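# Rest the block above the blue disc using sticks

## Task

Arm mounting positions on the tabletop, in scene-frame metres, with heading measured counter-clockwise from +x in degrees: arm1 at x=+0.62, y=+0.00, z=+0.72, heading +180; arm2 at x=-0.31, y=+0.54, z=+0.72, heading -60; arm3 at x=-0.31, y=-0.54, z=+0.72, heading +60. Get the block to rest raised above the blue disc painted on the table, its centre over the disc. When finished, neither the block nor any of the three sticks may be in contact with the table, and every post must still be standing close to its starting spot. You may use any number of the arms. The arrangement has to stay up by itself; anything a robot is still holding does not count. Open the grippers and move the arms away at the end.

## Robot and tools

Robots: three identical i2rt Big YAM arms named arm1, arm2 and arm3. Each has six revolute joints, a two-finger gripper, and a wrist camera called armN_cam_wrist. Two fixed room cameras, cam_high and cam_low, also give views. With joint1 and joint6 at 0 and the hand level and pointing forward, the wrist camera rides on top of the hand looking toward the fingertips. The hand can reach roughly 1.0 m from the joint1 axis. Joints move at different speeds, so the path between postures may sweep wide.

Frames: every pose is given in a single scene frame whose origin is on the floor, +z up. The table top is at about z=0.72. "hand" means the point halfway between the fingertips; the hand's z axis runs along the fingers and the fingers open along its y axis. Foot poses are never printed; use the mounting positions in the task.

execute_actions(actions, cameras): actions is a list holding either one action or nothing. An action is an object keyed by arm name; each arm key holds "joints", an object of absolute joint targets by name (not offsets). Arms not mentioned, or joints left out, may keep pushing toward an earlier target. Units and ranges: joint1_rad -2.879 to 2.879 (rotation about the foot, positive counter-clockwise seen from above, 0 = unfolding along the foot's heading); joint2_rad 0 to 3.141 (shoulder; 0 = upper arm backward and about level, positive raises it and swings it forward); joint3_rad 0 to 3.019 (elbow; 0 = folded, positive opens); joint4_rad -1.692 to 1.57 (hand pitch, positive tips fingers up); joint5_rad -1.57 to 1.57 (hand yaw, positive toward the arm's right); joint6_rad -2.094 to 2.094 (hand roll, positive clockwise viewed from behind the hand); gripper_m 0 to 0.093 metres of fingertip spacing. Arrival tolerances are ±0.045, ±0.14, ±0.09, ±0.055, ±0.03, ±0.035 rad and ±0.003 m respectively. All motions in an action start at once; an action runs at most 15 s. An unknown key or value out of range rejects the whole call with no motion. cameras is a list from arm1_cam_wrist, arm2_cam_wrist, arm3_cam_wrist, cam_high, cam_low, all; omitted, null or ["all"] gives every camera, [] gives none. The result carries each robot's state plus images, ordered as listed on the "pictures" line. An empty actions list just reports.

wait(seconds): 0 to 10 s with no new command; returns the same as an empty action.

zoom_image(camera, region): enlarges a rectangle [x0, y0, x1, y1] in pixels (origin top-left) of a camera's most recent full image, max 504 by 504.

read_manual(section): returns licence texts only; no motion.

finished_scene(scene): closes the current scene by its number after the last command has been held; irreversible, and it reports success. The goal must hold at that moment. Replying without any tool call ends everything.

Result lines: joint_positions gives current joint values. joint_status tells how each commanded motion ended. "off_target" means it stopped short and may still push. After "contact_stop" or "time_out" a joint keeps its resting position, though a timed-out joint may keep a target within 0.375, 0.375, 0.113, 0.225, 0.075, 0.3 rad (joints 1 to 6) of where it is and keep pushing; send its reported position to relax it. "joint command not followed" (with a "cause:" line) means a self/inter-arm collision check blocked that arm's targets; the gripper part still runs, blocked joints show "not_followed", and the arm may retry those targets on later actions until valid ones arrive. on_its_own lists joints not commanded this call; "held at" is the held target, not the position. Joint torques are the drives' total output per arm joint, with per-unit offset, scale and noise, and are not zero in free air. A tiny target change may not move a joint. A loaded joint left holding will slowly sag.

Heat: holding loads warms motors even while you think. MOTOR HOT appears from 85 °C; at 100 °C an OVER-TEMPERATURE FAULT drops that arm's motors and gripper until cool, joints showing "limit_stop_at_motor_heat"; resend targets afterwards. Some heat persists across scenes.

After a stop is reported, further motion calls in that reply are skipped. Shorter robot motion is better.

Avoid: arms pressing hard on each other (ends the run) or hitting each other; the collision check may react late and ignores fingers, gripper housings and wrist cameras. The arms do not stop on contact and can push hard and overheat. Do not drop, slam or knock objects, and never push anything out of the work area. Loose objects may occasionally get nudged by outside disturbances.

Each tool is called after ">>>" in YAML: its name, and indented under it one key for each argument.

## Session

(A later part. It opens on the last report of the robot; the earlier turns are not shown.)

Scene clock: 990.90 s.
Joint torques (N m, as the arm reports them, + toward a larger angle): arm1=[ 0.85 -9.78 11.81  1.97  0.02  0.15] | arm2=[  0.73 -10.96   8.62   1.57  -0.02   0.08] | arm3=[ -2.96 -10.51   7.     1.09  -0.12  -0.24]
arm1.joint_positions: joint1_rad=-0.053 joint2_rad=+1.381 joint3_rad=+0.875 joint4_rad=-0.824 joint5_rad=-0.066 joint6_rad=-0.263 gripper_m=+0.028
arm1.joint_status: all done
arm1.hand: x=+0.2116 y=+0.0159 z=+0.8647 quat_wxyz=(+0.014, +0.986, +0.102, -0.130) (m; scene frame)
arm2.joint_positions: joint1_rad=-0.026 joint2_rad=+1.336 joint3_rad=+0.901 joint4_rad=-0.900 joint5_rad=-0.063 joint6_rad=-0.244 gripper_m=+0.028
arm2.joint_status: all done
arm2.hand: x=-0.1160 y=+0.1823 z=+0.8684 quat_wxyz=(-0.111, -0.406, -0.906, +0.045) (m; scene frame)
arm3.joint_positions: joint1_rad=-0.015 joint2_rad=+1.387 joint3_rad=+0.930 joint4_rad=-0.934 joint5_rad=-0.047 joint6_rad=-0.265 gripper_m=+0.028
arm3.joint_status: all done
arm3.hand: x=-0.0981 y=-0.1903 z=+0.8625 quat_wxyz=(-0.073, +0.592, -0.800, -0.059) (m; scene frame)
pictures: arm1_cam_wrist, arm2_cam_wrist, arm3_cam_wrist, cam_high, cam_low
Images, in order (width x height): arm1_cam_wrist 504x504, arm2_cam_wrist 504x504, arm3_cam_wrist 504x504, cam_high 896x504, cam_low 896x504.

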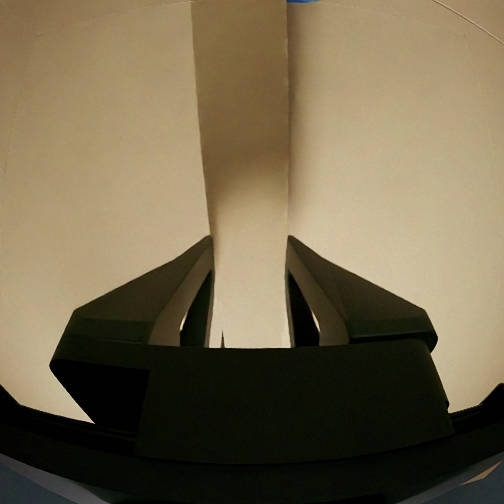

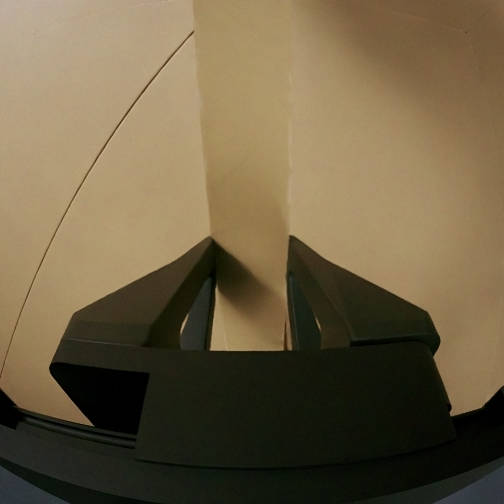

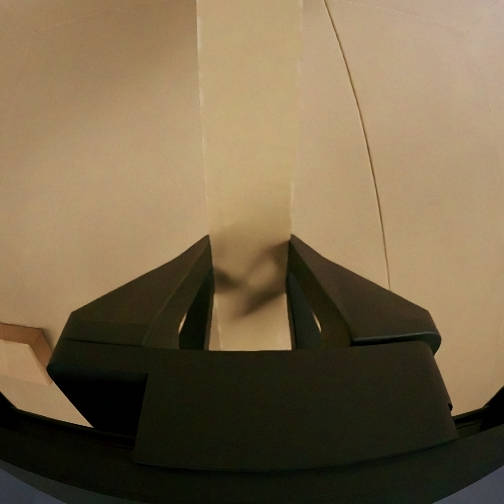

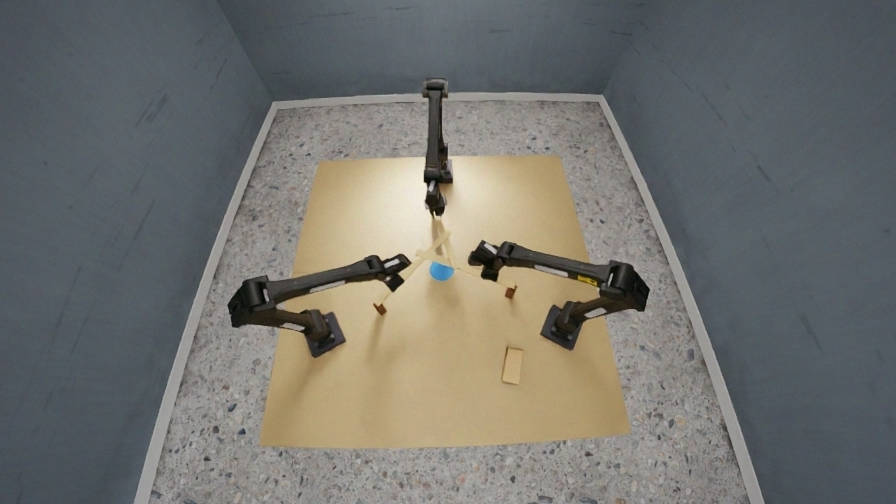

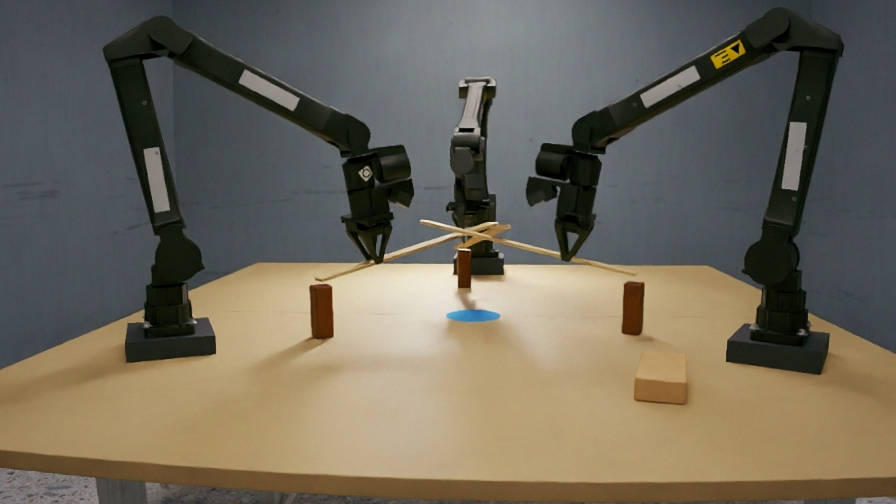

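>>> zoom_image:
  camera: "cam_low"
  region: [290, 250, 390, 345]

>>> zoom_image:
  camera: "cam_low"
  region: [570, 250, 670, 345]

>>> zoom_image:
  camera: "cam_low"
  region: [420, 200, 530, 300]

Region (290, 250, 390, 345) of cam_low's 896x504 image, scaled by 5.040, with more detail than that image has; it fills the top 479 rows of this view, and the rest is white.

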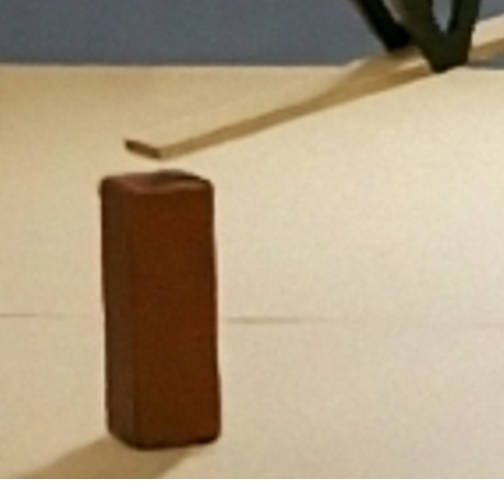

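Region (570, 250, 670, 345) of cam_low's 896x504 image, scaled by 5.040, with more detail than that image has; it fills the top 479 rows of this view, and the rest is white.

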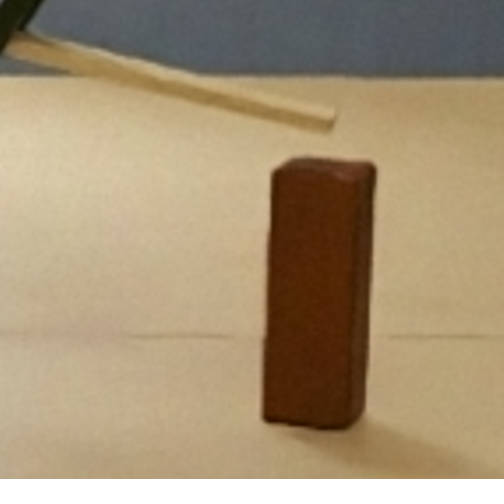

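Region (420, 200, 530, 300) of cam_low's 896x504 image, scaled by 4.582, with more detail than that image has; it fills the top 458 rows of this view, and the rest is white.

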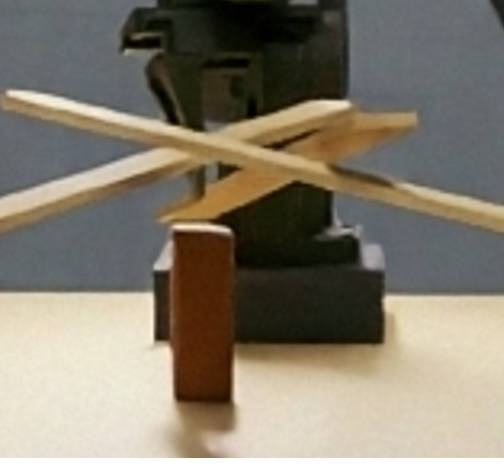

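>>> zoom_image:
  camera: "cam_low"
  region: [440, 225, 500, 295]

>>> zoom_image:
  camera: "cam_high"
  region: [405, 180, 475, 250]

Region (440, 225, 500, 295) of cam_low's 896x504 image, scaled by 7.200, with more detail than that image has; it fills the left 432 columns of this view, and the rest is white.

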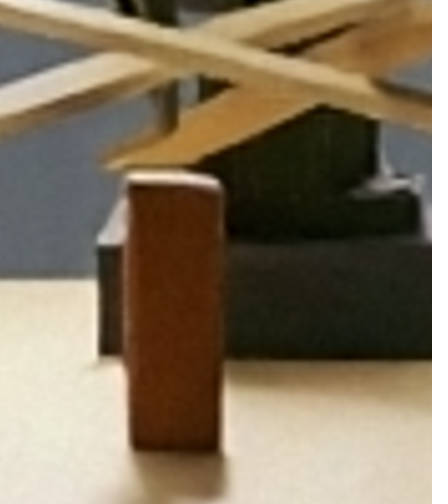

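Region (405, 180, 475, 250) of cam_high's 896x504 image, scaled by 7.200, with more detail than that image has.

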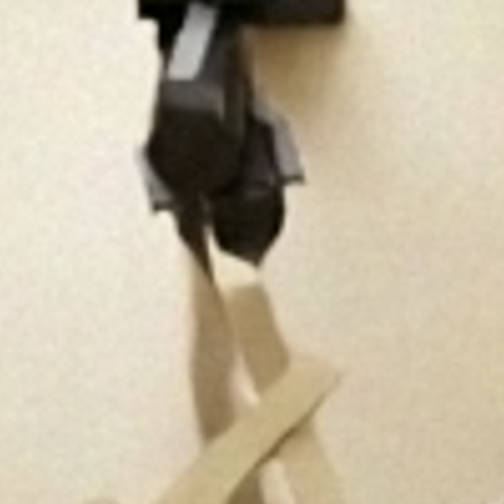

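>>> execute_actions:
  actions:
    - {"arm1":{"joints":{"joint1_rad":-0.012,"joint5_rad":-0.036,"joint6_rad":-0.215}},"arm2":{"joints":{"joint3_rad":0.945,"joint1_rad":-0.010}},"arm3":{"joints":{"joint3_rad":0.968}}}
  cameras: ["cam_low","cam_high"]

>>> zoom_image:
  camera: "cam_low"
  region: [440, 225, 500, 295]

Scene clock: 1087.23 s.
Joint torques (N m, as the arm reports them, + toward a larger angle): arm1=[ 0.74 -9.78 11.85  1.98  0.04  0.14] | arm2=[  0.83 -11.23  11.64   1.6   -0.03   0.08] | arm3=[-2.84 -9.83  9.71  1.   -0.11 -0.24]
arm1.joint_positions: joint1_rad=-0.022 joint2_rad=+1.381 joint3_rad=+0.875 joint4_rad=-0.824 joint5_rad=-0.038 joint6_rad=-0.223 gripper_m=+0.028
arm1.joint_status: all done
arm1.hand: x=+0.2114 y=+0.0081 z=+0.8645 quat_wxyz=(+0.005, +0.987, +0.096, -0.127) (m; scene frame)
arm2.joint_positions: joint1_rad=-0.016 joint2_rad=+1.336 joint3_rad=+0.901 joint4_rad=-0.900 joint5_rad=-0.062 joint6_rad=-0.244 gripper_m=+0.028
arm2.joint_status: all done
arm2.hand: x=-0.1125 y=+0.1842 z=+0.8684 quat_wxyz=(-0.111, -0.402, -0.908, +0.044) (m; scene frame)
arm3.joint_positions: joint1_rad=-0.015 joint2_rad=+1.387 joint3_rad=+0.930 joint4_rad=-0.934 joint5_rad=-0.047 joint6_rad=-0.265 gripper_m=+0.028
arm3.joint_status: all done
arm3.hand: x=-0.0981 y=-0.1903 z=+0.8625 quat_wxyz=(-0.073, +0.592, -0.800, -0.059) (m; scene frame)
pictures: cam_high, cam_low
Images, in order (width x height): cam_high 896x504, cam_low 896x504.

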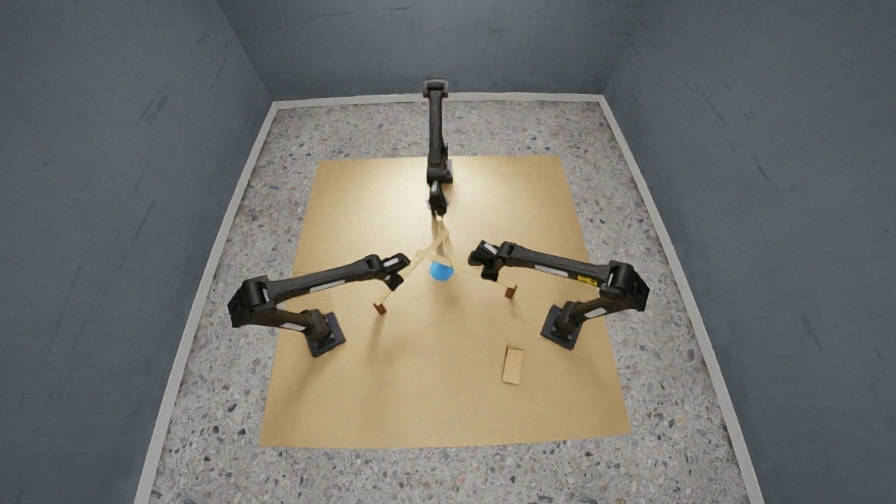

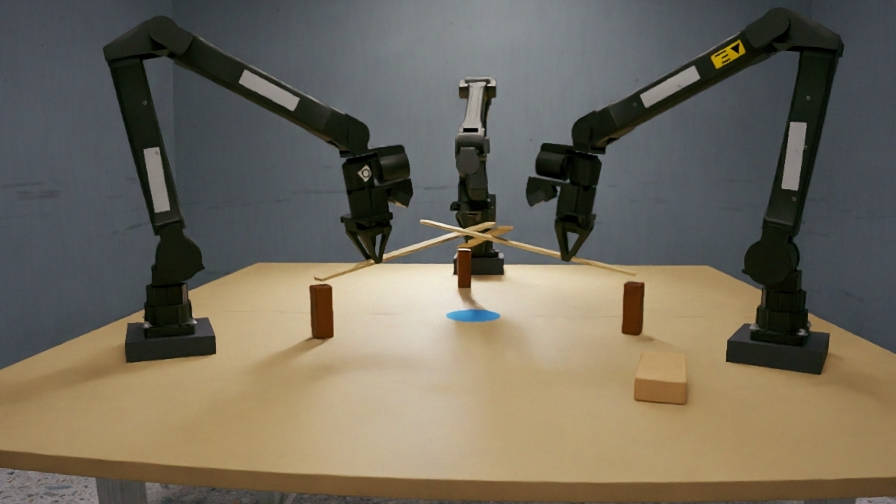

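Region (440, 225, 500, 295) of cam_low's 896x504 image, scaled by 7.200, with more detail than that image has; it fills the left 432 columns of this view, and the rest is white.

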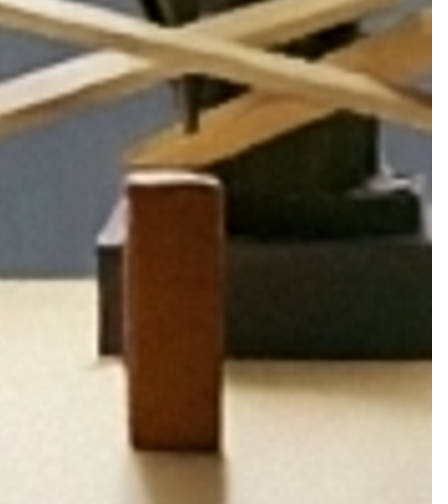

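>>> execute_actions:
  actions:
    - {"arm1":{"joints":{"joint2_rad":1.442,"joint3_rad":0.972,"joint4_rad":-0.878}},"arm2":{"joints":{"joint2_rad":1.382,"joint3_rad":0.979,"joint4_rad":-0.926,"joint5_rad":-0.043}},"arm3":{"joints":{"joint2_rad":1.441,"joint3_rad":0.997,"joint4_rad":-0.959}}}
  cameras: ["cam_low","cam_high"]

>>> zoom_image:
  camera: "cam_low"
  region: [280, 200, 680, 350]

>>> zoom_image:
  camera: "cam_low"
  region: [410, 200, 540, 300]

Scene clock: 1096.33 s.
Joint torques (N m, as the arm reports them, + toward a larger angle): arm1=[  0.71 -10.16  11.76   0.57   0.04   0.15] | arm2=[  0.73 -11.44  12.12   0.02  -0.01   0.09] | arm3=[ -3.16 -10.26  10.12   0.25  -0.13  -0.26]
arm1.joint_positions: joint1_rad=-0.022 joint2_rad=+1.436 joint3_rad=+0.922 joint4_rad=-0.866 joint5_rad=-0.038 joint6_rad=-0.223 gripper_m=+0.028
arm1.joint_status: all done
arm1.hand: x=+0.2034 y=+0.0084 z=+0.8593 quat_wxyz=(+0.008, +0.990, +0.096, -0.103) (m; scene frame)
arm2.joint_positions: joint1_rad=-0.016 joint2_rad=+1.379 joint3_rad=+0.926 joint4_rad=-0.908 joint5_rad=-0.046 joint6_rad=-0.244 gripper_m=+0.028
arm2.joint_status: all done
arm2.hand: x=-0.1114 y=+0.1763 z=+0.8615 quat_wxyz=(-0.096, -0.404, -0.909, +0.043) (m; scene frame)
arm3.joint_positions: joint1_rad=-0.015 joint2_rad=+1.442 joint3_rad=+0.952 joint4_rad=-0.953 joint5_rad=-0.047 joint6_rad=-0.265 gripper_m=+0.028
arm3.joint_status: all done
arm3.hand: x=-0.0970 y=-0.1882 z=+0.8488 quat_wxyz=(-0.049, +0.593, -0.802, -0.050) (m; scene frame)
pictures: cam_high, cam_low
Images, in order (width x height): cam_high 896x504, cam_low 896x504.

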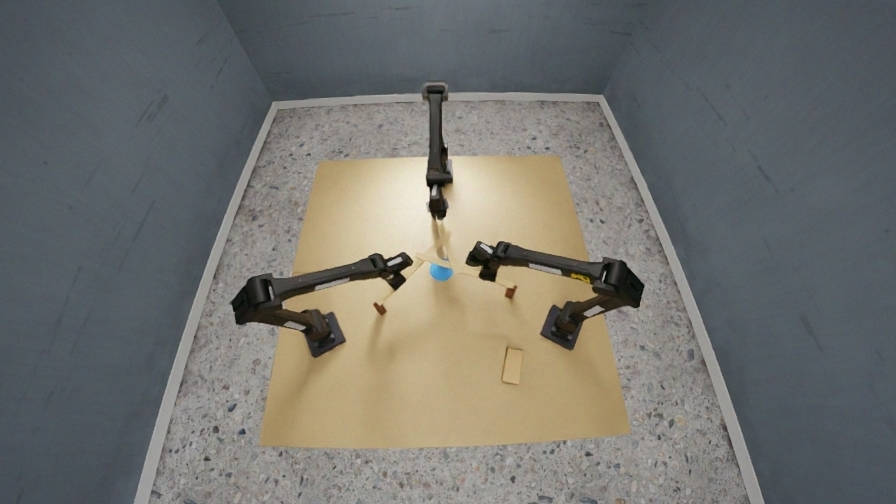

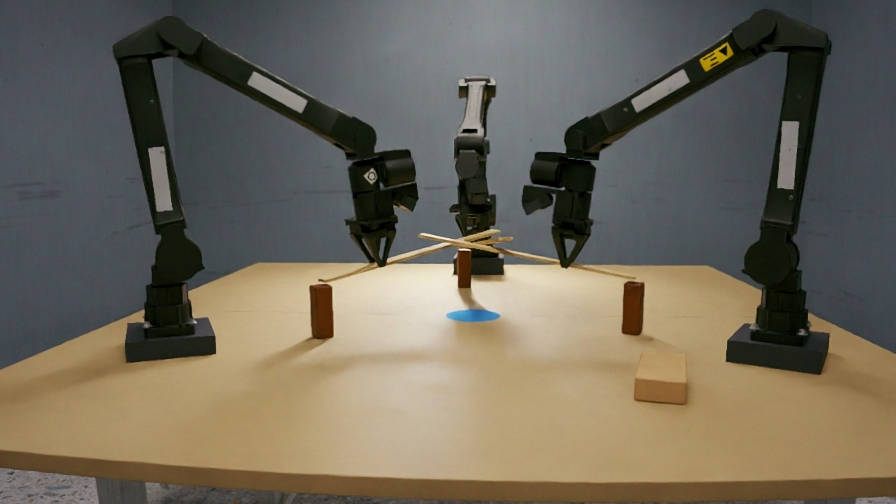

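Region (280, 200, 680, 350) of cam_low's 896x504 image, scaled by 1.260, with more detail than that image has; it fills the top 189 rows of this view, and the rest is white.

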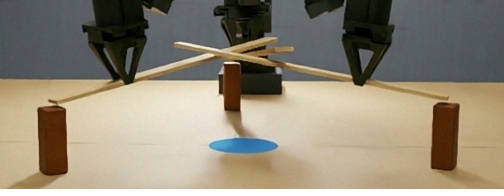

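Region (410, 200, 540, 300) of cam_low's 896x504 image, scaled by 3.877, with more detail than that image has; it fills the top 388 rows of this view, and the rest is white.

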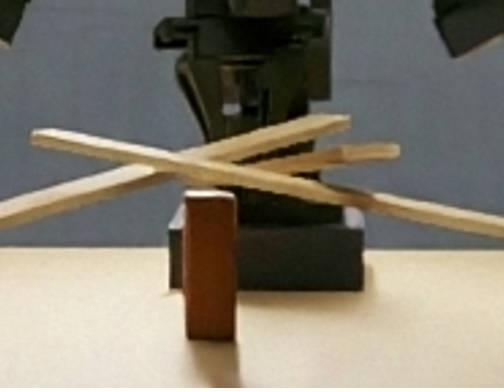

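>>> zoom_image:
  camera: "cam_low"
  region: [290, 255, 380, 315]

>>> zoom_image:
  camera: "cam_low"
  region: [580, 255, 670, 315]

>>> zoom_image:
  camera: "cam_low"
  region: [435, 220, 505, 270]

Region (290, 255, 380, 315) of cam_low's 896x504 image, scaled by 5.600, with more detail than that image has.

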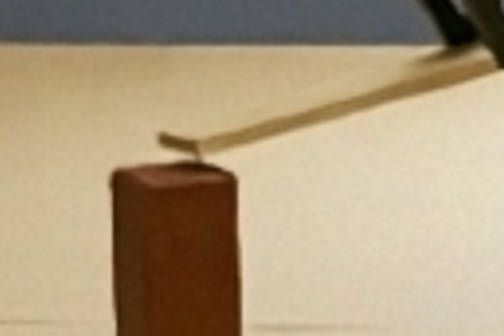

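Region (580, 255, 670, 315) of cam_low's 896x504 image, scaled by 5.600, with more detail than that image has.

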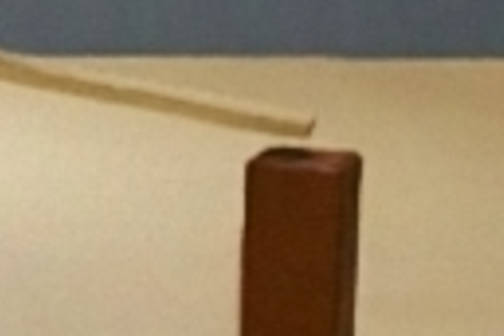

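Region (435, 220, 505, 270) of cam_low's 896x504 image, scaled by 7.200, with more detail than that image has; it fills the top 360 rows of this view, and the rest is white.

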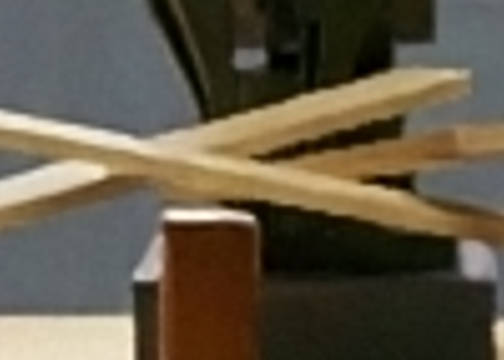

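>>> zoom_image:
  camera: "cam_high"
  region: [405, 195, 485, 285]

Region (405, 195, 485, 285) of cam_high's 896x504 image, scaled by 5.600, with more detail than that image has.

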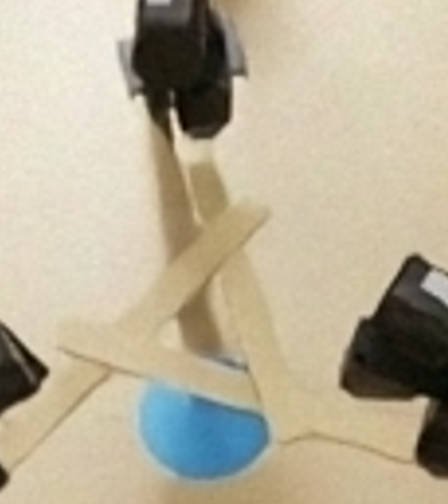

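>>> execute_actions:
  actions:
    - {"arm1":{"joints":{"joint2_rad":1.469,"joint3_rad":0.980,"joint4_rad":-0.917}},"arm2":{"joints":{"joint2_rad":1.419,"joint3_rad":0.997,"joint4_rad":-0.966}},"arm3":{"joints":{"joint2_rad":1.481,"joint3_rad":1.018,"joint4_rad":-0.990}}}
  cameras: ["cam_low","cam_high"]

>>> zoom_image:
  camera: "cam_low"
  region: [290, 210, 660, 330]

>>> zoom_image:
  camera: "cam_low"
  region: [410, 215, 540, 285]

Scene clock: 1172.93 s.
Joint torques (N m, as the arm reports them, + toward a larger angle): arm1=[  0.69 -10.22  11.81   0.47   0.04   0.15] | arm2=[  0.92 -11.27  12.03  -0.05  -0.02   0.08] | arm3=[ -3.19 -10.27   9.97   0.07  -0.12  -0.25]
arm1.joint_positions: joint1_rad=-0.022 joint2_rad=+1.460 joint3_rad=+0.926 joint4_rad=-0.905 joint5_rad=-0.038 joint6_rad=-0.223 gripper_m=+0.028
arm1.joint_status: all done
arm1.hand: x=+0.2124 y=+0.0080 z=+0.8493 quat_wxyz=(+0.012, +0.993, +0.095, -0.074) (m; scene frame)
arm2.joint_positions: joint1_rad=-0.016 joint2_rad=+1.414 joint3_rad=+0.945 joint4_rad=-0.949 joint5_rad=-0.046 joint6_rad=-0.244 gripper_m=+0.028
arm2.joint_status: all done
arm2.hand: x=-0.1129 y=+0.1792 z=+0.8529 quat_wxyz=(-0.073, -0.405, -0.911, +0.025) (m; scene frame)
arm3.joint_positions: joint1_rad=-0.015 joint2_rad=+1.478 joint3_rad=+0.972 joint4_rad=-0.984 joint5_rad=-0.047 joint6_rad=-0.265 gripper_m=+0.028
arm3.joint_status: all done
arm3.hand: x=-0.0972 y=-0.1884 z=+0.8415 quat_wxyz=(-0.027, +0.593, -0.803, -0.041) (m; scene frame)
pictures: cam_high, cam_low
Images, in order (width x height): cam_high 896x504, cam_low 896x504.

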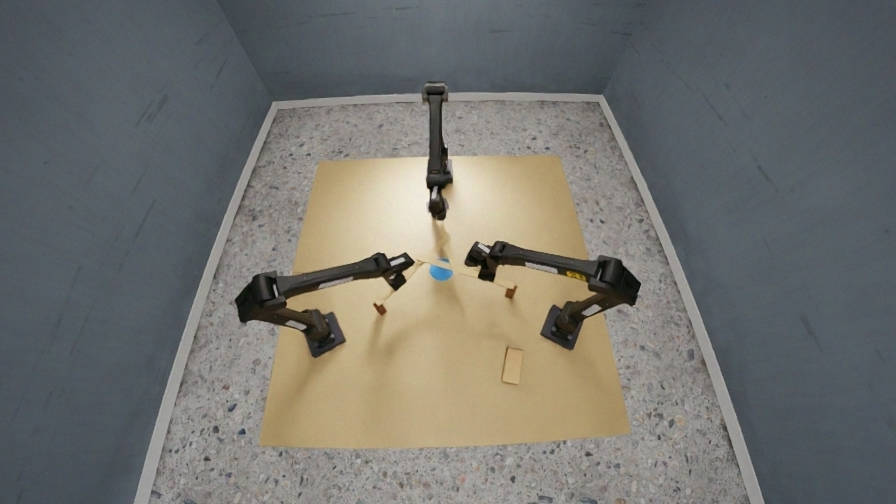

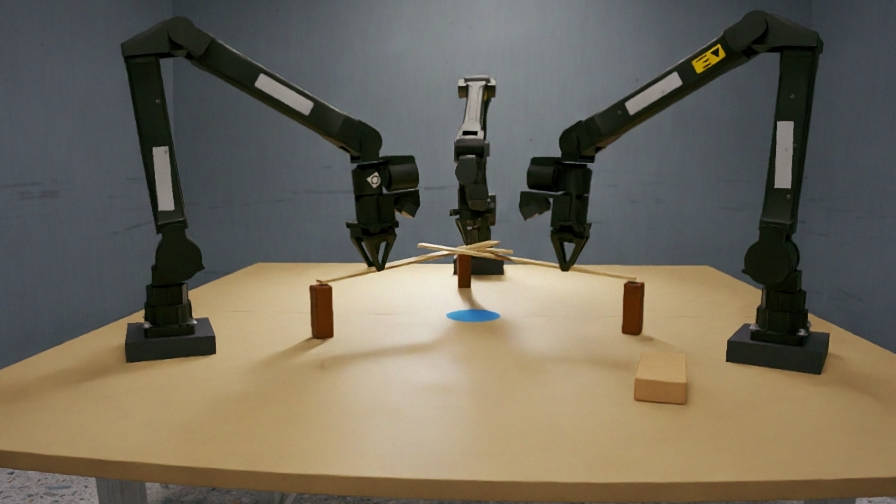

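Region (290, 210, 660, 330) of cam_low's 896x504 image, scaled by 1.362, with more detail than that image has; it fills the top 163 rows of this view, and the rest is white.

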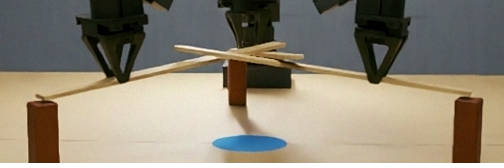

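Region (410, 215, 540, 285) of cam_low's 896x504 image, scaled by 3.877, with more detail than that image has; it fills the top 271 rows of this view, and the rest is white.

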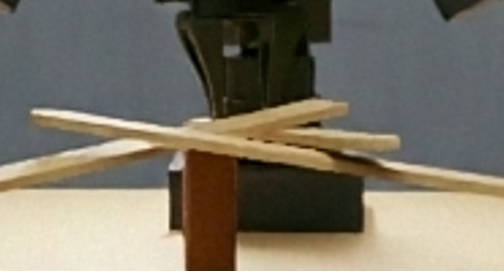

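>>> zoom_image:
  camera: "cam_low"
  region: [290, 255, 380, 315]

>>> zoom_image:
  camera: "cam_low"
  region: [580, 255, 670, 315]

>>> zoom_image:
  camera: "cam_high"
  region: [350, 180, 540, 330]

Region (290, 255, 380, 315) of cam_low's 896x504 image, scaled by 5.600, with more detail than that image has.

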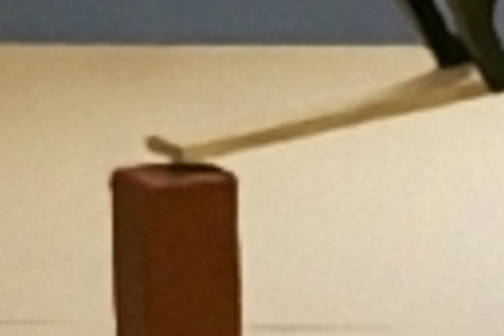

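Region (580, 255, 670, 315) of cam_low's 896x504 image, scaled by 5.600, with more detail than that image has.

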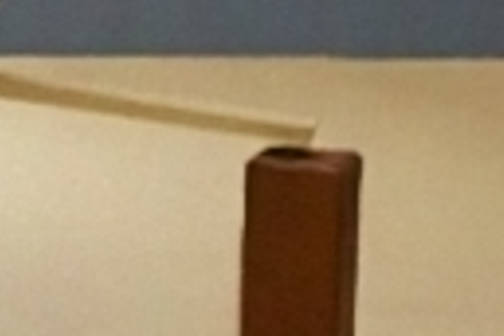

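Region (350, 180, 540, 330) of cam_high's 896x504 image, scaled by 2.653, with more detail than that image has; it fills the top 398 rows of this view, and the rest is white.

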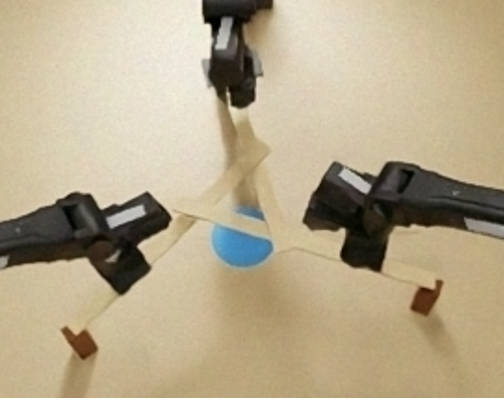

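>>> execute_actions:
  actions:
    - {"arm1":{"joints":{"gripper_m":0.06}},"arm2":{"joints":{"gripper_m":0.06}},"arm3":{"joints":{"gripper_m":0.06}}}
  cameras: ["cam_low","cam_high"]

>>> zoom_image:
  camera: "cam_low"
  region: [290, 210, 660, 330]

>>> zoom_image:
  camera: "cam_high"
  region: [350, 180, 540, 330]

Scene clock: 1183.47 s.
Joint torques (N m, as the arm reports them, + toward a larger angle): arm1=[  0.67 -10.01  11.74   0.49   0.04   0.15] | arm2=[  0.85 -11.79  12.01  -0.04   0.     0.08] | arm3=[ -2.8  -10.78   9.97  -0.02  -0.1   -0.26]
arm1.joint_positions: joint1_rad=-0.022 joint2_rad=+1.460 joint3_rad=+0.928 joint4_rad=-0.905 joint5_rad=-0.038 joint6_rad=-0.222 gripper_m=+0.060
arm1.joint_status: all done
arm1.hand: x=+0.2116 y=+0.0081 z=+0.8500 quat_wxyz=(+0.012, +0.993, +0.095, -0.075) (m; scene frame)
arm2.joint_positions: joint1_rad=-0.016 joint2_rad=+1.414 joint3_rad=+0.945 joint4_rad=-0.949 joint5_rad=-0.046 joint6_rad=-0.244 gripper_m=+0.060
arm2.joint_status: all done
arm2.hand: x=-0.1127 y=+0.1789 z=+0.8532 quat_wxyz=(-0.074, -0.405, -0.911, +0.025) (m; scene frame)
arm3.joint_positions: joint1_rad=-0.015 joint2_rad=+1.478 joint3_rad=+0.972 joint4_rad=-0.984 joint5_rad=-0.047 joint6_rad=-0.265 gripper_m=+0.060
arm3.joint_status: all done
arm3.hand: x=-0.0972 y=-0.1884 z=+0.8415 quat_wxyz=(-0.027, +0.593, -0.803, -0.041) (m; scene frame)
pictures: cam_high, cam_low
Images, in order (width x height): cam_high 896x504, cam_low 896x504.

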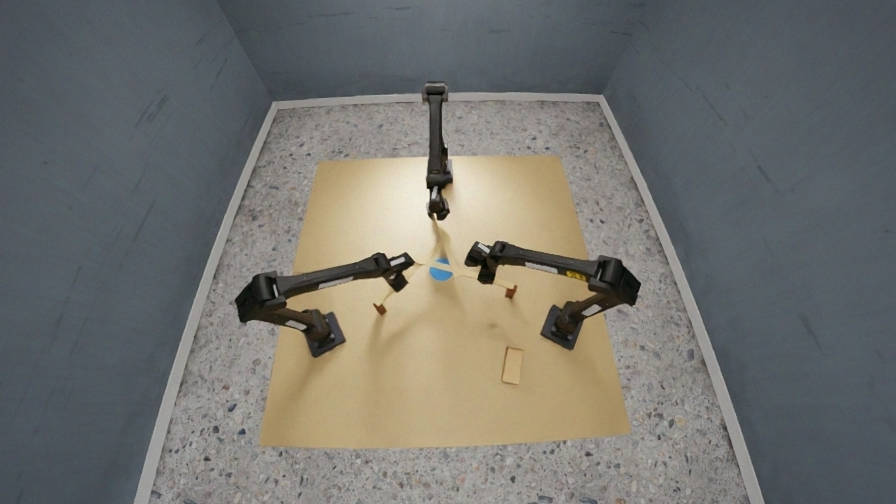

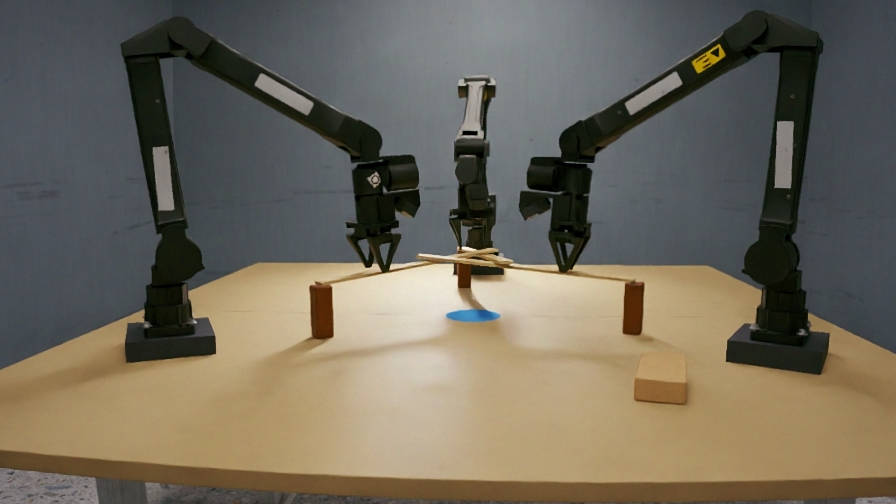

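Region (290, 210, 660, 330) of cam_low's 896x504 image, scaled by 1.362, with more detail than that image has; it fills the top 163 rows of this view, and the rest is white.

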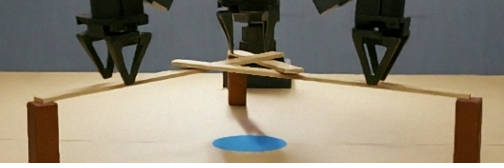

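Region (350, 180, 540, 330) of cam_high's 896x504 image, scaled by 2.653, with more detail than that image has; it fills the top 398 rows of this view, and the rest is white.

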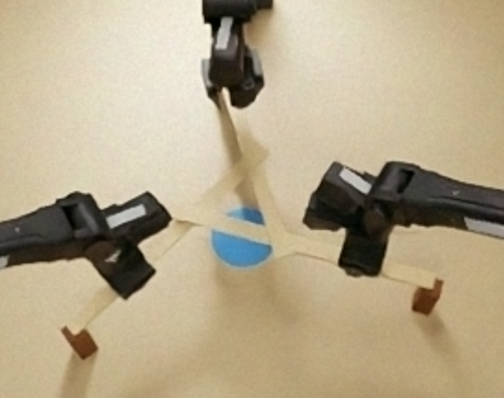

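>>> execute_actions:
  actions:
    - {"arm1":{"joints":{"joint2_rad":0.75}},"arm2":{"joints":{"joint2_rad":0.75}},"arm3":{"joints":{"joint2_rad":1.20}}}
  cameras: ["cam_low","cam_high"]

>>> zoom_image:
  camera: "cam_high"
  region: [350, 180, 540, 330]

>>> zoom_image:
  camera: "cam_high"
  region: [480, 330, 550, 400]

Scene clock: 1208.47 s.
Joint torques (N m, as the arm reports them, + toward a larger angle): arm1=[ 0.62 -0.72 12.71  1.61  0.06  0.17] | arm2=[ 0.82 -3.85 12.7   0.98  0.01  0.09] | arm3=[-3.04 -7.19 10.22  0.66 -0.13 -0.22]
arm1.joint_positions: joint1_rad=-0.022 joint2_rad=+0.742 joint3_rad=+0.939 joint4_rad=-0.905 joint5_rad=-0.038 joint6_rad=-0.222 gripper_m=+0.060
arm1.joint_status: all done
arm1.hand: x=+0.2745 y=+0.0071 z=+1.1237 quat_wxyz=(-0.035, +0.901, +0.092, -0.422) (m; scene frame)
arm2.joint_positions: joint1_rad=-0.016 joint2_rad=+0.745 joint3_rad=+0.960 joint4_rad=-0.949 joint5_rad=-0.046 joint6_rad=-0.244 gripper_m=+0.060
arm2.joint_status: all done
arm2.hand: x=-0.1425 y=+0.2325 z=+1.1080 quat_wxyz=(-0.332, -0.366, -0.838, +0.230) (m; scene frame)
arm3.joint_positions: joint1_rad=-0.015 joint2_rad=+1.195 joint3_rad=+0.984 joint4_rad=-0.985 joint5_rad=-0.047 joint6_rad=-0.265 gripper_m=+0.060
arm3.joint_status: all done
arm3.hand: x=-0.0956 y=-0.1882 z=+0.9565 quat_wxyz=(-0.163, +0.586, -0.788, -0.094) (m; scene frame)
pictures: cam_high, cam_low
Images, in order (width x height): cam_high 896x504, cam_low 896x504.

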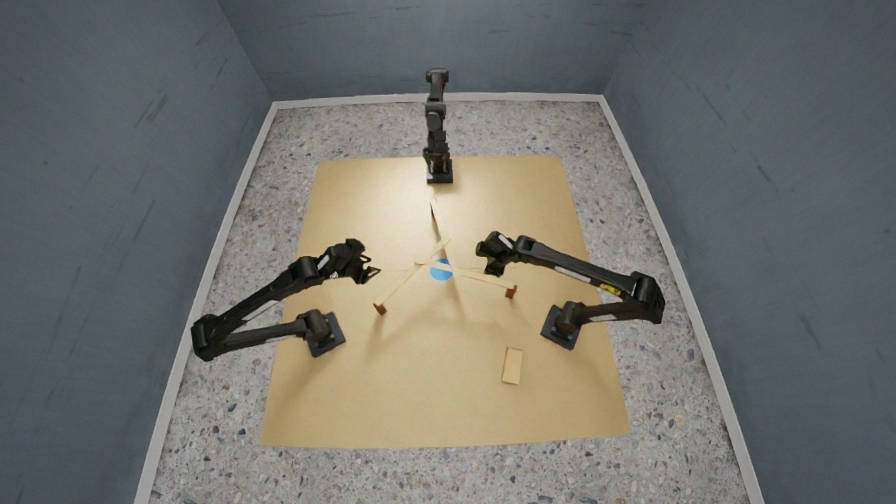

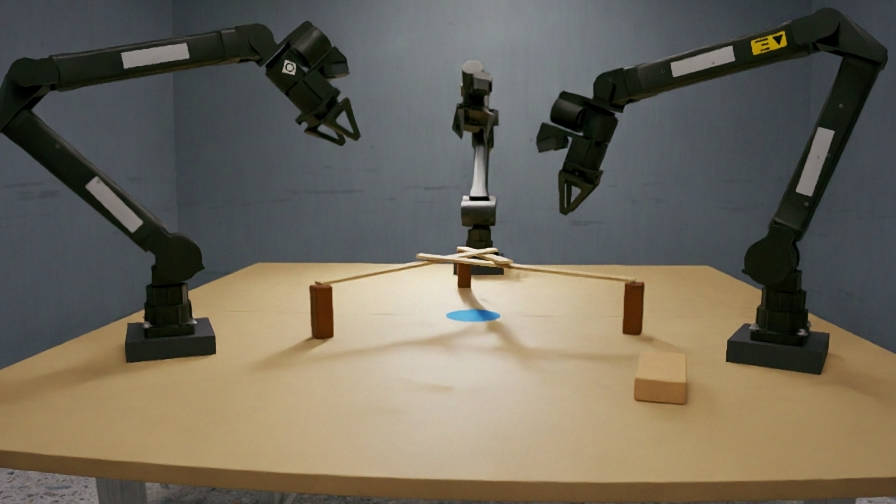

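Region (350, 180, 540, 330) of cam_high's 896x504 image, scaled by 2.653, with more detail than that image has; it fills the top 398 rows of this view, and the rest is white.

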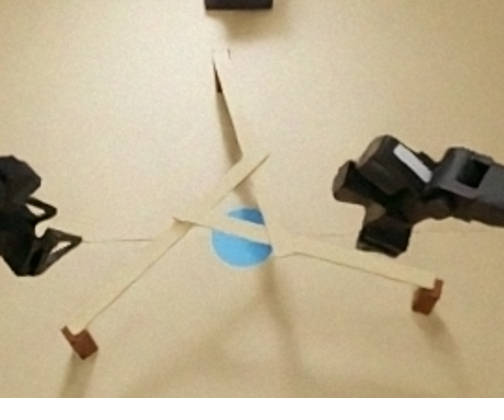

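Region (480, 330, 550, 400) of cam_high's 896x504 image, scaled by 7.200, with more detail than that image has.

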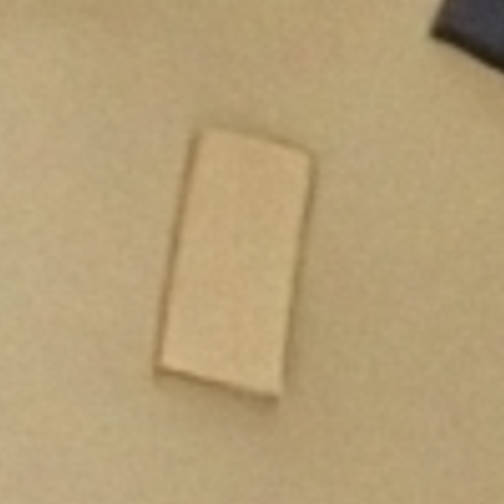

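>>> zoom_image:
  camera: "cam_high"
  region: [405, 185, 485, 285]

>>> zoom_image:
  camera: "cam_low"
  region: [400, 225, 550, 300]

Region (405, 185, 485, 285) of cam_high's 896x504 image, scaled by 5.040, with more detail than that image has; it fills the left 403 columns of this view, and the rest is white.

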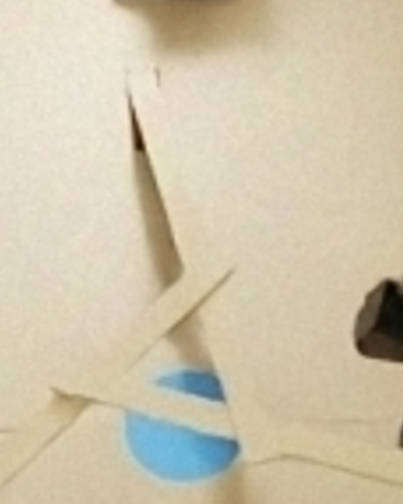

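Region (400, 225, 550, 300) of cam_low's 896x504 image, scaled by 3.360, with more detail than that image has.

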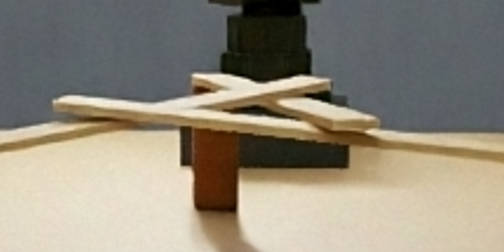

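>>> execute_actions:
  actions:
    - {"arm3":{"joints":{"joint1_rad":1.125,"joint2_rad":1.140,"joint3_rad":0.835,"joint4_rad":-1.27,"joint5_rad":0.0,"joint6_rad":-0.74,"gripper_m":0.093}}}
  cameras: ["arm3_cam_wrist","cam_high"]

Scene clock: 1241.03 s.
Joint torques (N m, as the arm reports them, + toward a larger angle): arm1=[ 0.66 -0.8  12.72  1.59  0.06  0.17] | arm2=[ 0.68 -3.68 12.75  1.    0.03  0.09] | arm3=[-1.67 -5.87  7.38 -0.17  0.1  -0.26]
arm1.joint_positions: joint1_rad=-0.022 joint2_rad=+0.742 joint3_rad=+0.939 joint4_rad=-0.905 joint5_rad=-0.038 joint6_rad=-0.222 gripper_m=+0.060
arm1.joint_status: not commanded
arm1.hand: x=+0.2745 y=+0.0071 z=+1.1237 quat_wxyz=(-0.035, +0.901, +0.092, -0.422) (m; scene frame)
arm2.joint_positions: joint1_rad=-0.016 joint2_rad=+0.745 joint3_rad=+0.960 joint4_rad=-0.949 joint5_rad=-0.046 joint6_rad=-0.244 gripper_m=+0.060
arm2.joint_status: not commanded
arm2.hand: x=-0.1425 y=+0.2325 z=+1.1080 quat_wxyz=(-0.332, -0.366, -0.838, +0.230) (m; scene frame)
arm3.joint_positions: joint1_rad=+1.117 joint2_rad=+1.141 joint3_rad=+0.830 joint4_rad=-1.262 joint5_rad=-0.002 joint6_rad=-0.723 gripper_m=+0.093
arm3.joint_status: all done
arm3.hand: x=-0.4639 y=-0.2940 z=+0.9007 quat_wxyz=(-0.001, +0.990, -0.140, -0.005) (m; scene frame)
pictures: arm3_cam_wrist, cam_high
Images, in order (width x height): arm3_cam_wrist 504x504, cam_high 896x504.

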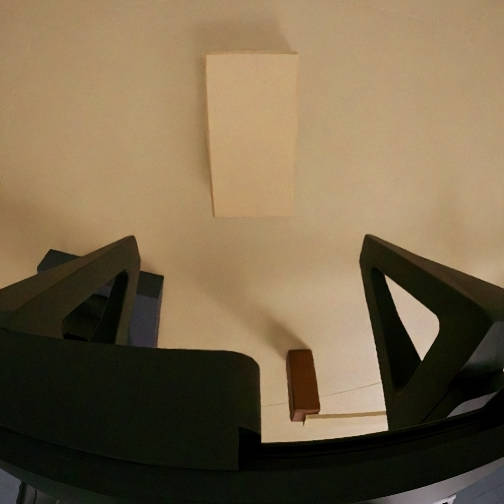

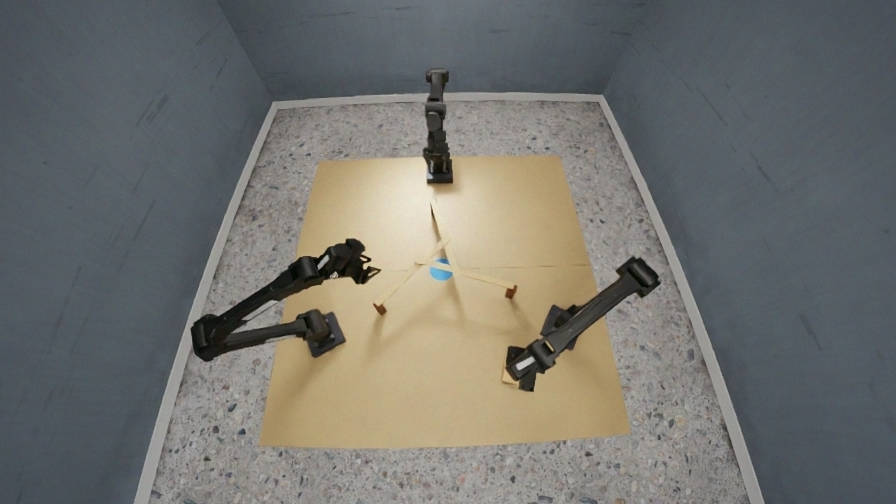

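>>> execute_actions:
  actions:
    - {"arm3":{"joints":{"joint2_rad":1.288,"joint3_rad":0.653,"joint4_rad":-0.922,"joint6_rad":-0.745}}}
  cameras: ["arm3_cam_wrist"]

Scene clock: 1261.17 s.
Joint torques (N m, as the arm reports them, + toward a larger angle): arm1=[ 0.6  -0.72 12.73  1.6   0.06  0.17] | arm2=[ 0.85 -3.44 12.75  0.97  0.02  0.09] | arm3=[-1.51 -7.73  6.73  0.6   0.12 -0.26]
arm1.joint_positions: joint1_rad=-0.022 joint2_rad=+0.742 joint3_rad=+0.939 joint4_rad=-0.905 joint5_rad=-0.038 joint6_rad=-0.222 gripper_m=+0.060
arm1.joint_status: not commanded
arm1.hand: x=+0.2745 y=+0.0071 z=+1.1237 quat_wxyz=(-0.035, +0.901, +0.092, -0.422) (m; scene frame)
arm2.joint_positions: joint1_rad=-0.016 joint2_rad=+0.745 joint3_rad=+0.960 joint4_rad=-0.949 joint5_rad=-0.046 joint6_rad=-0.244 gripper_m=+0.060
arm2.joint_status: not commanded
arm2.hand: x=-0.1425 y=+0.2325 z=+1.1080 quat_wxyz=(-0.332, -0.366, -0.838, +0.230) (m; scene frame)
arm3.joint_positions: joint1_rad=+1.117 joint2_rad=+1.296 joint3_rad=+0.642 joint4_rad=-0.932 joint5_rad=-0.002 joint6_rad=-0.729 gripper_m=+0.093
arm3.joint_status: all done
arm3.hand: x=-0.4621 y=-0.2976 z=+0.7954 quat_wxyz=(+0.004, +0.991, -0.137, -0.001) (m; scene frame)
pictures: arm3_cam_wrist
Images, in order (width x height): arm3_cam_wrist 504x504.

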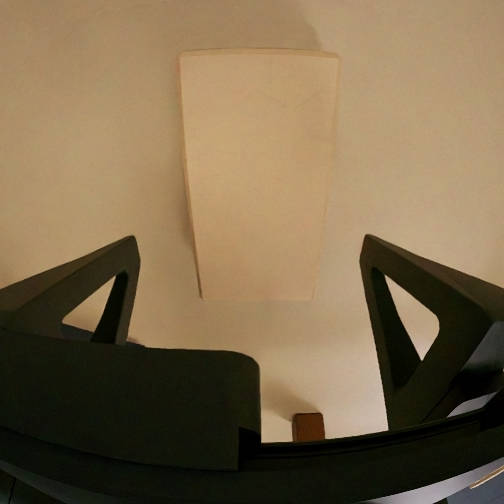

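>>> execute_actions:
  actions:
    - {"arm3":{"joints":{"joint4_rad":-0.868}}}
  cameras: []

>>> execute_actions:
  actions:
    - {"arm3":{"joints":{"joint2_rad":1.411,"joint3_rad":0.606,"joint4_rad":-0.740}}}
  cameras: ["arm3_cam_wrist","cam_low"]

Scene clock: 1275.50 s.
Joint torques (N m, as the arm reports them, + toward a larger angle): arm1=[ 0.76 -0.74 12.68  1.62  0.06  0.16] | arm2=[ 0.9  -3.7  12.76  1.    0.03  0.1 ] | arm3=[-1.55 -7.61  6.88  0.72  0.12 -0.24]
arm1.joint_positions: joint1_rad=-0.022 joint2_rad=+0.742 joint3_rad=+0.939 joint4_rad=-0.905 joint5_rad=-0.038 joint6_rad=-0.222 gripper_m=+0.060
arm1.joint_status: not commanded
arm1.hand: x=+0.2745 y=+0.0071 z=+1.1237 quat_wxyz=(-0.035, +0.901, +0.092, -0.422) (m; scene frame)
arm2.joint_positions: joint1_rad=-0.016 joint2_rad=+0.745 joint3_rad=+0.960 joint4_rad=-0.949 joint5_rad=-0.046 joint6_rad=-0.244 gripper_m=+0.060
arm2.joint_status: not commanded
arm2.hand: x=-0.1425 y=+0.2325 z=+1.1080 quat_wxyz=(-0.332, -0.366, -0.838, +0.230) (m; scene frame)
arm3.joint_positions: joint1_rad=+1.117 joint2_rad=+1.296 joint3_rad=+0.642 joint4_rad=-0.878 joint5_rad=-0.002 joint6_rad=-0.729 gripper_m=+0.093
arm3.joint_status: all done
arm3.hand: x=-0.4692 y=-0.2864 z=+0.7956 quat_wxyz=(-0.016, +0.990, -0.137, -0.018) (m; scene frame)
pictures: none
No camera images: the call's "cameras" was empty. Leave "cameras" out to get every camera's image.

Scene clock: 1276.37 s.
Joint torques (N m, as the arm reports them, + toward a larger angle): arm1=[ 0.68 -0.64 12.74  1.63  0.07  0.17] | arm2=[ 0.68 -3.67 12.71  0.97  0.01  0.08] | arm3=[-1.63 -8.55  5.19  0.62  0.12 -0.25]
arm1.joint_positions: joint1_rad=-0.022 joint2_rad=+0.742 joint3_rad=+0.939 joint4_rad=-0.905 joint5_rad=-0.038 joint6_rad=-0.222 gripper_m=+0.060
arm1.joint_status: not commanded
arm1.hand: x=+0.2745 y=+0.0071 z=+1.1237 quat_wxyz=(-0.035, +0.901, +0.092, -0.422) (m; scene frame)
arm2.joint_positions: joint1_rad=-0.016 joint2_rad=+0.745 joint3_rad=+0.960 joint4_rad=-0.949 joint5_rad=-0.046 joint6_rad=-0.244 gripper_m=+0.060
arm2.joint_status: not commanded
arm2.hand: x=-0.1425 y=+0.2325 z=+1.1080 quat_wxyz=(-0.332, -0.366, -0.838, +0.230) (m; scene frame)
arm3.joint_positions: joint1_rad=+1.117 joint2_rad=+1.418 joint3_rad=+0.606 joint4_rad=-0.750 joint5_rad=-0.002 joint6_rad=-0.729 gripper_m=+0.093
arm3.joint_status: all done
arm3.hand: x=-0.4692 y=-0.2868 z=+0.7524 quat_wxyz=(-0.005, +0.991, -0.137, -0.008) (m; scene frame)
pictures: arm3_cam_wrist, cam_low
Images, in order (width x height): arm3_cam_wrist 504x504, cam_low 896x504.

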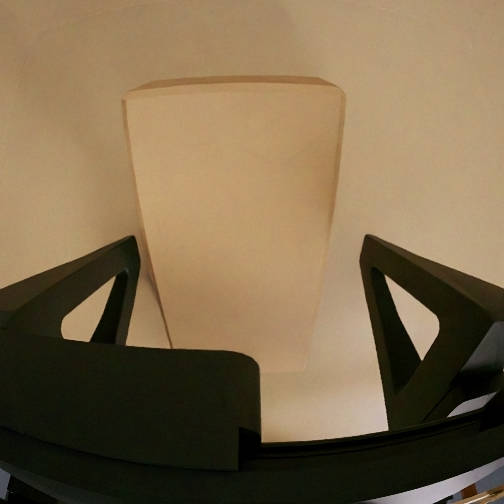

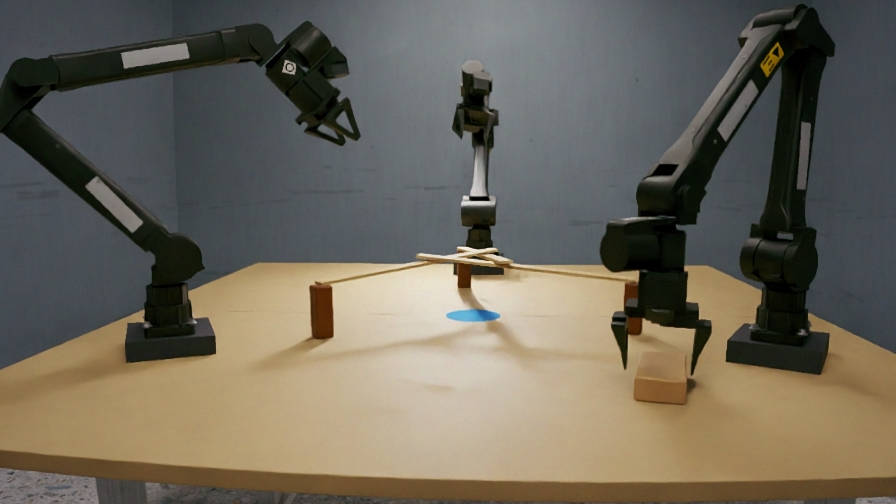

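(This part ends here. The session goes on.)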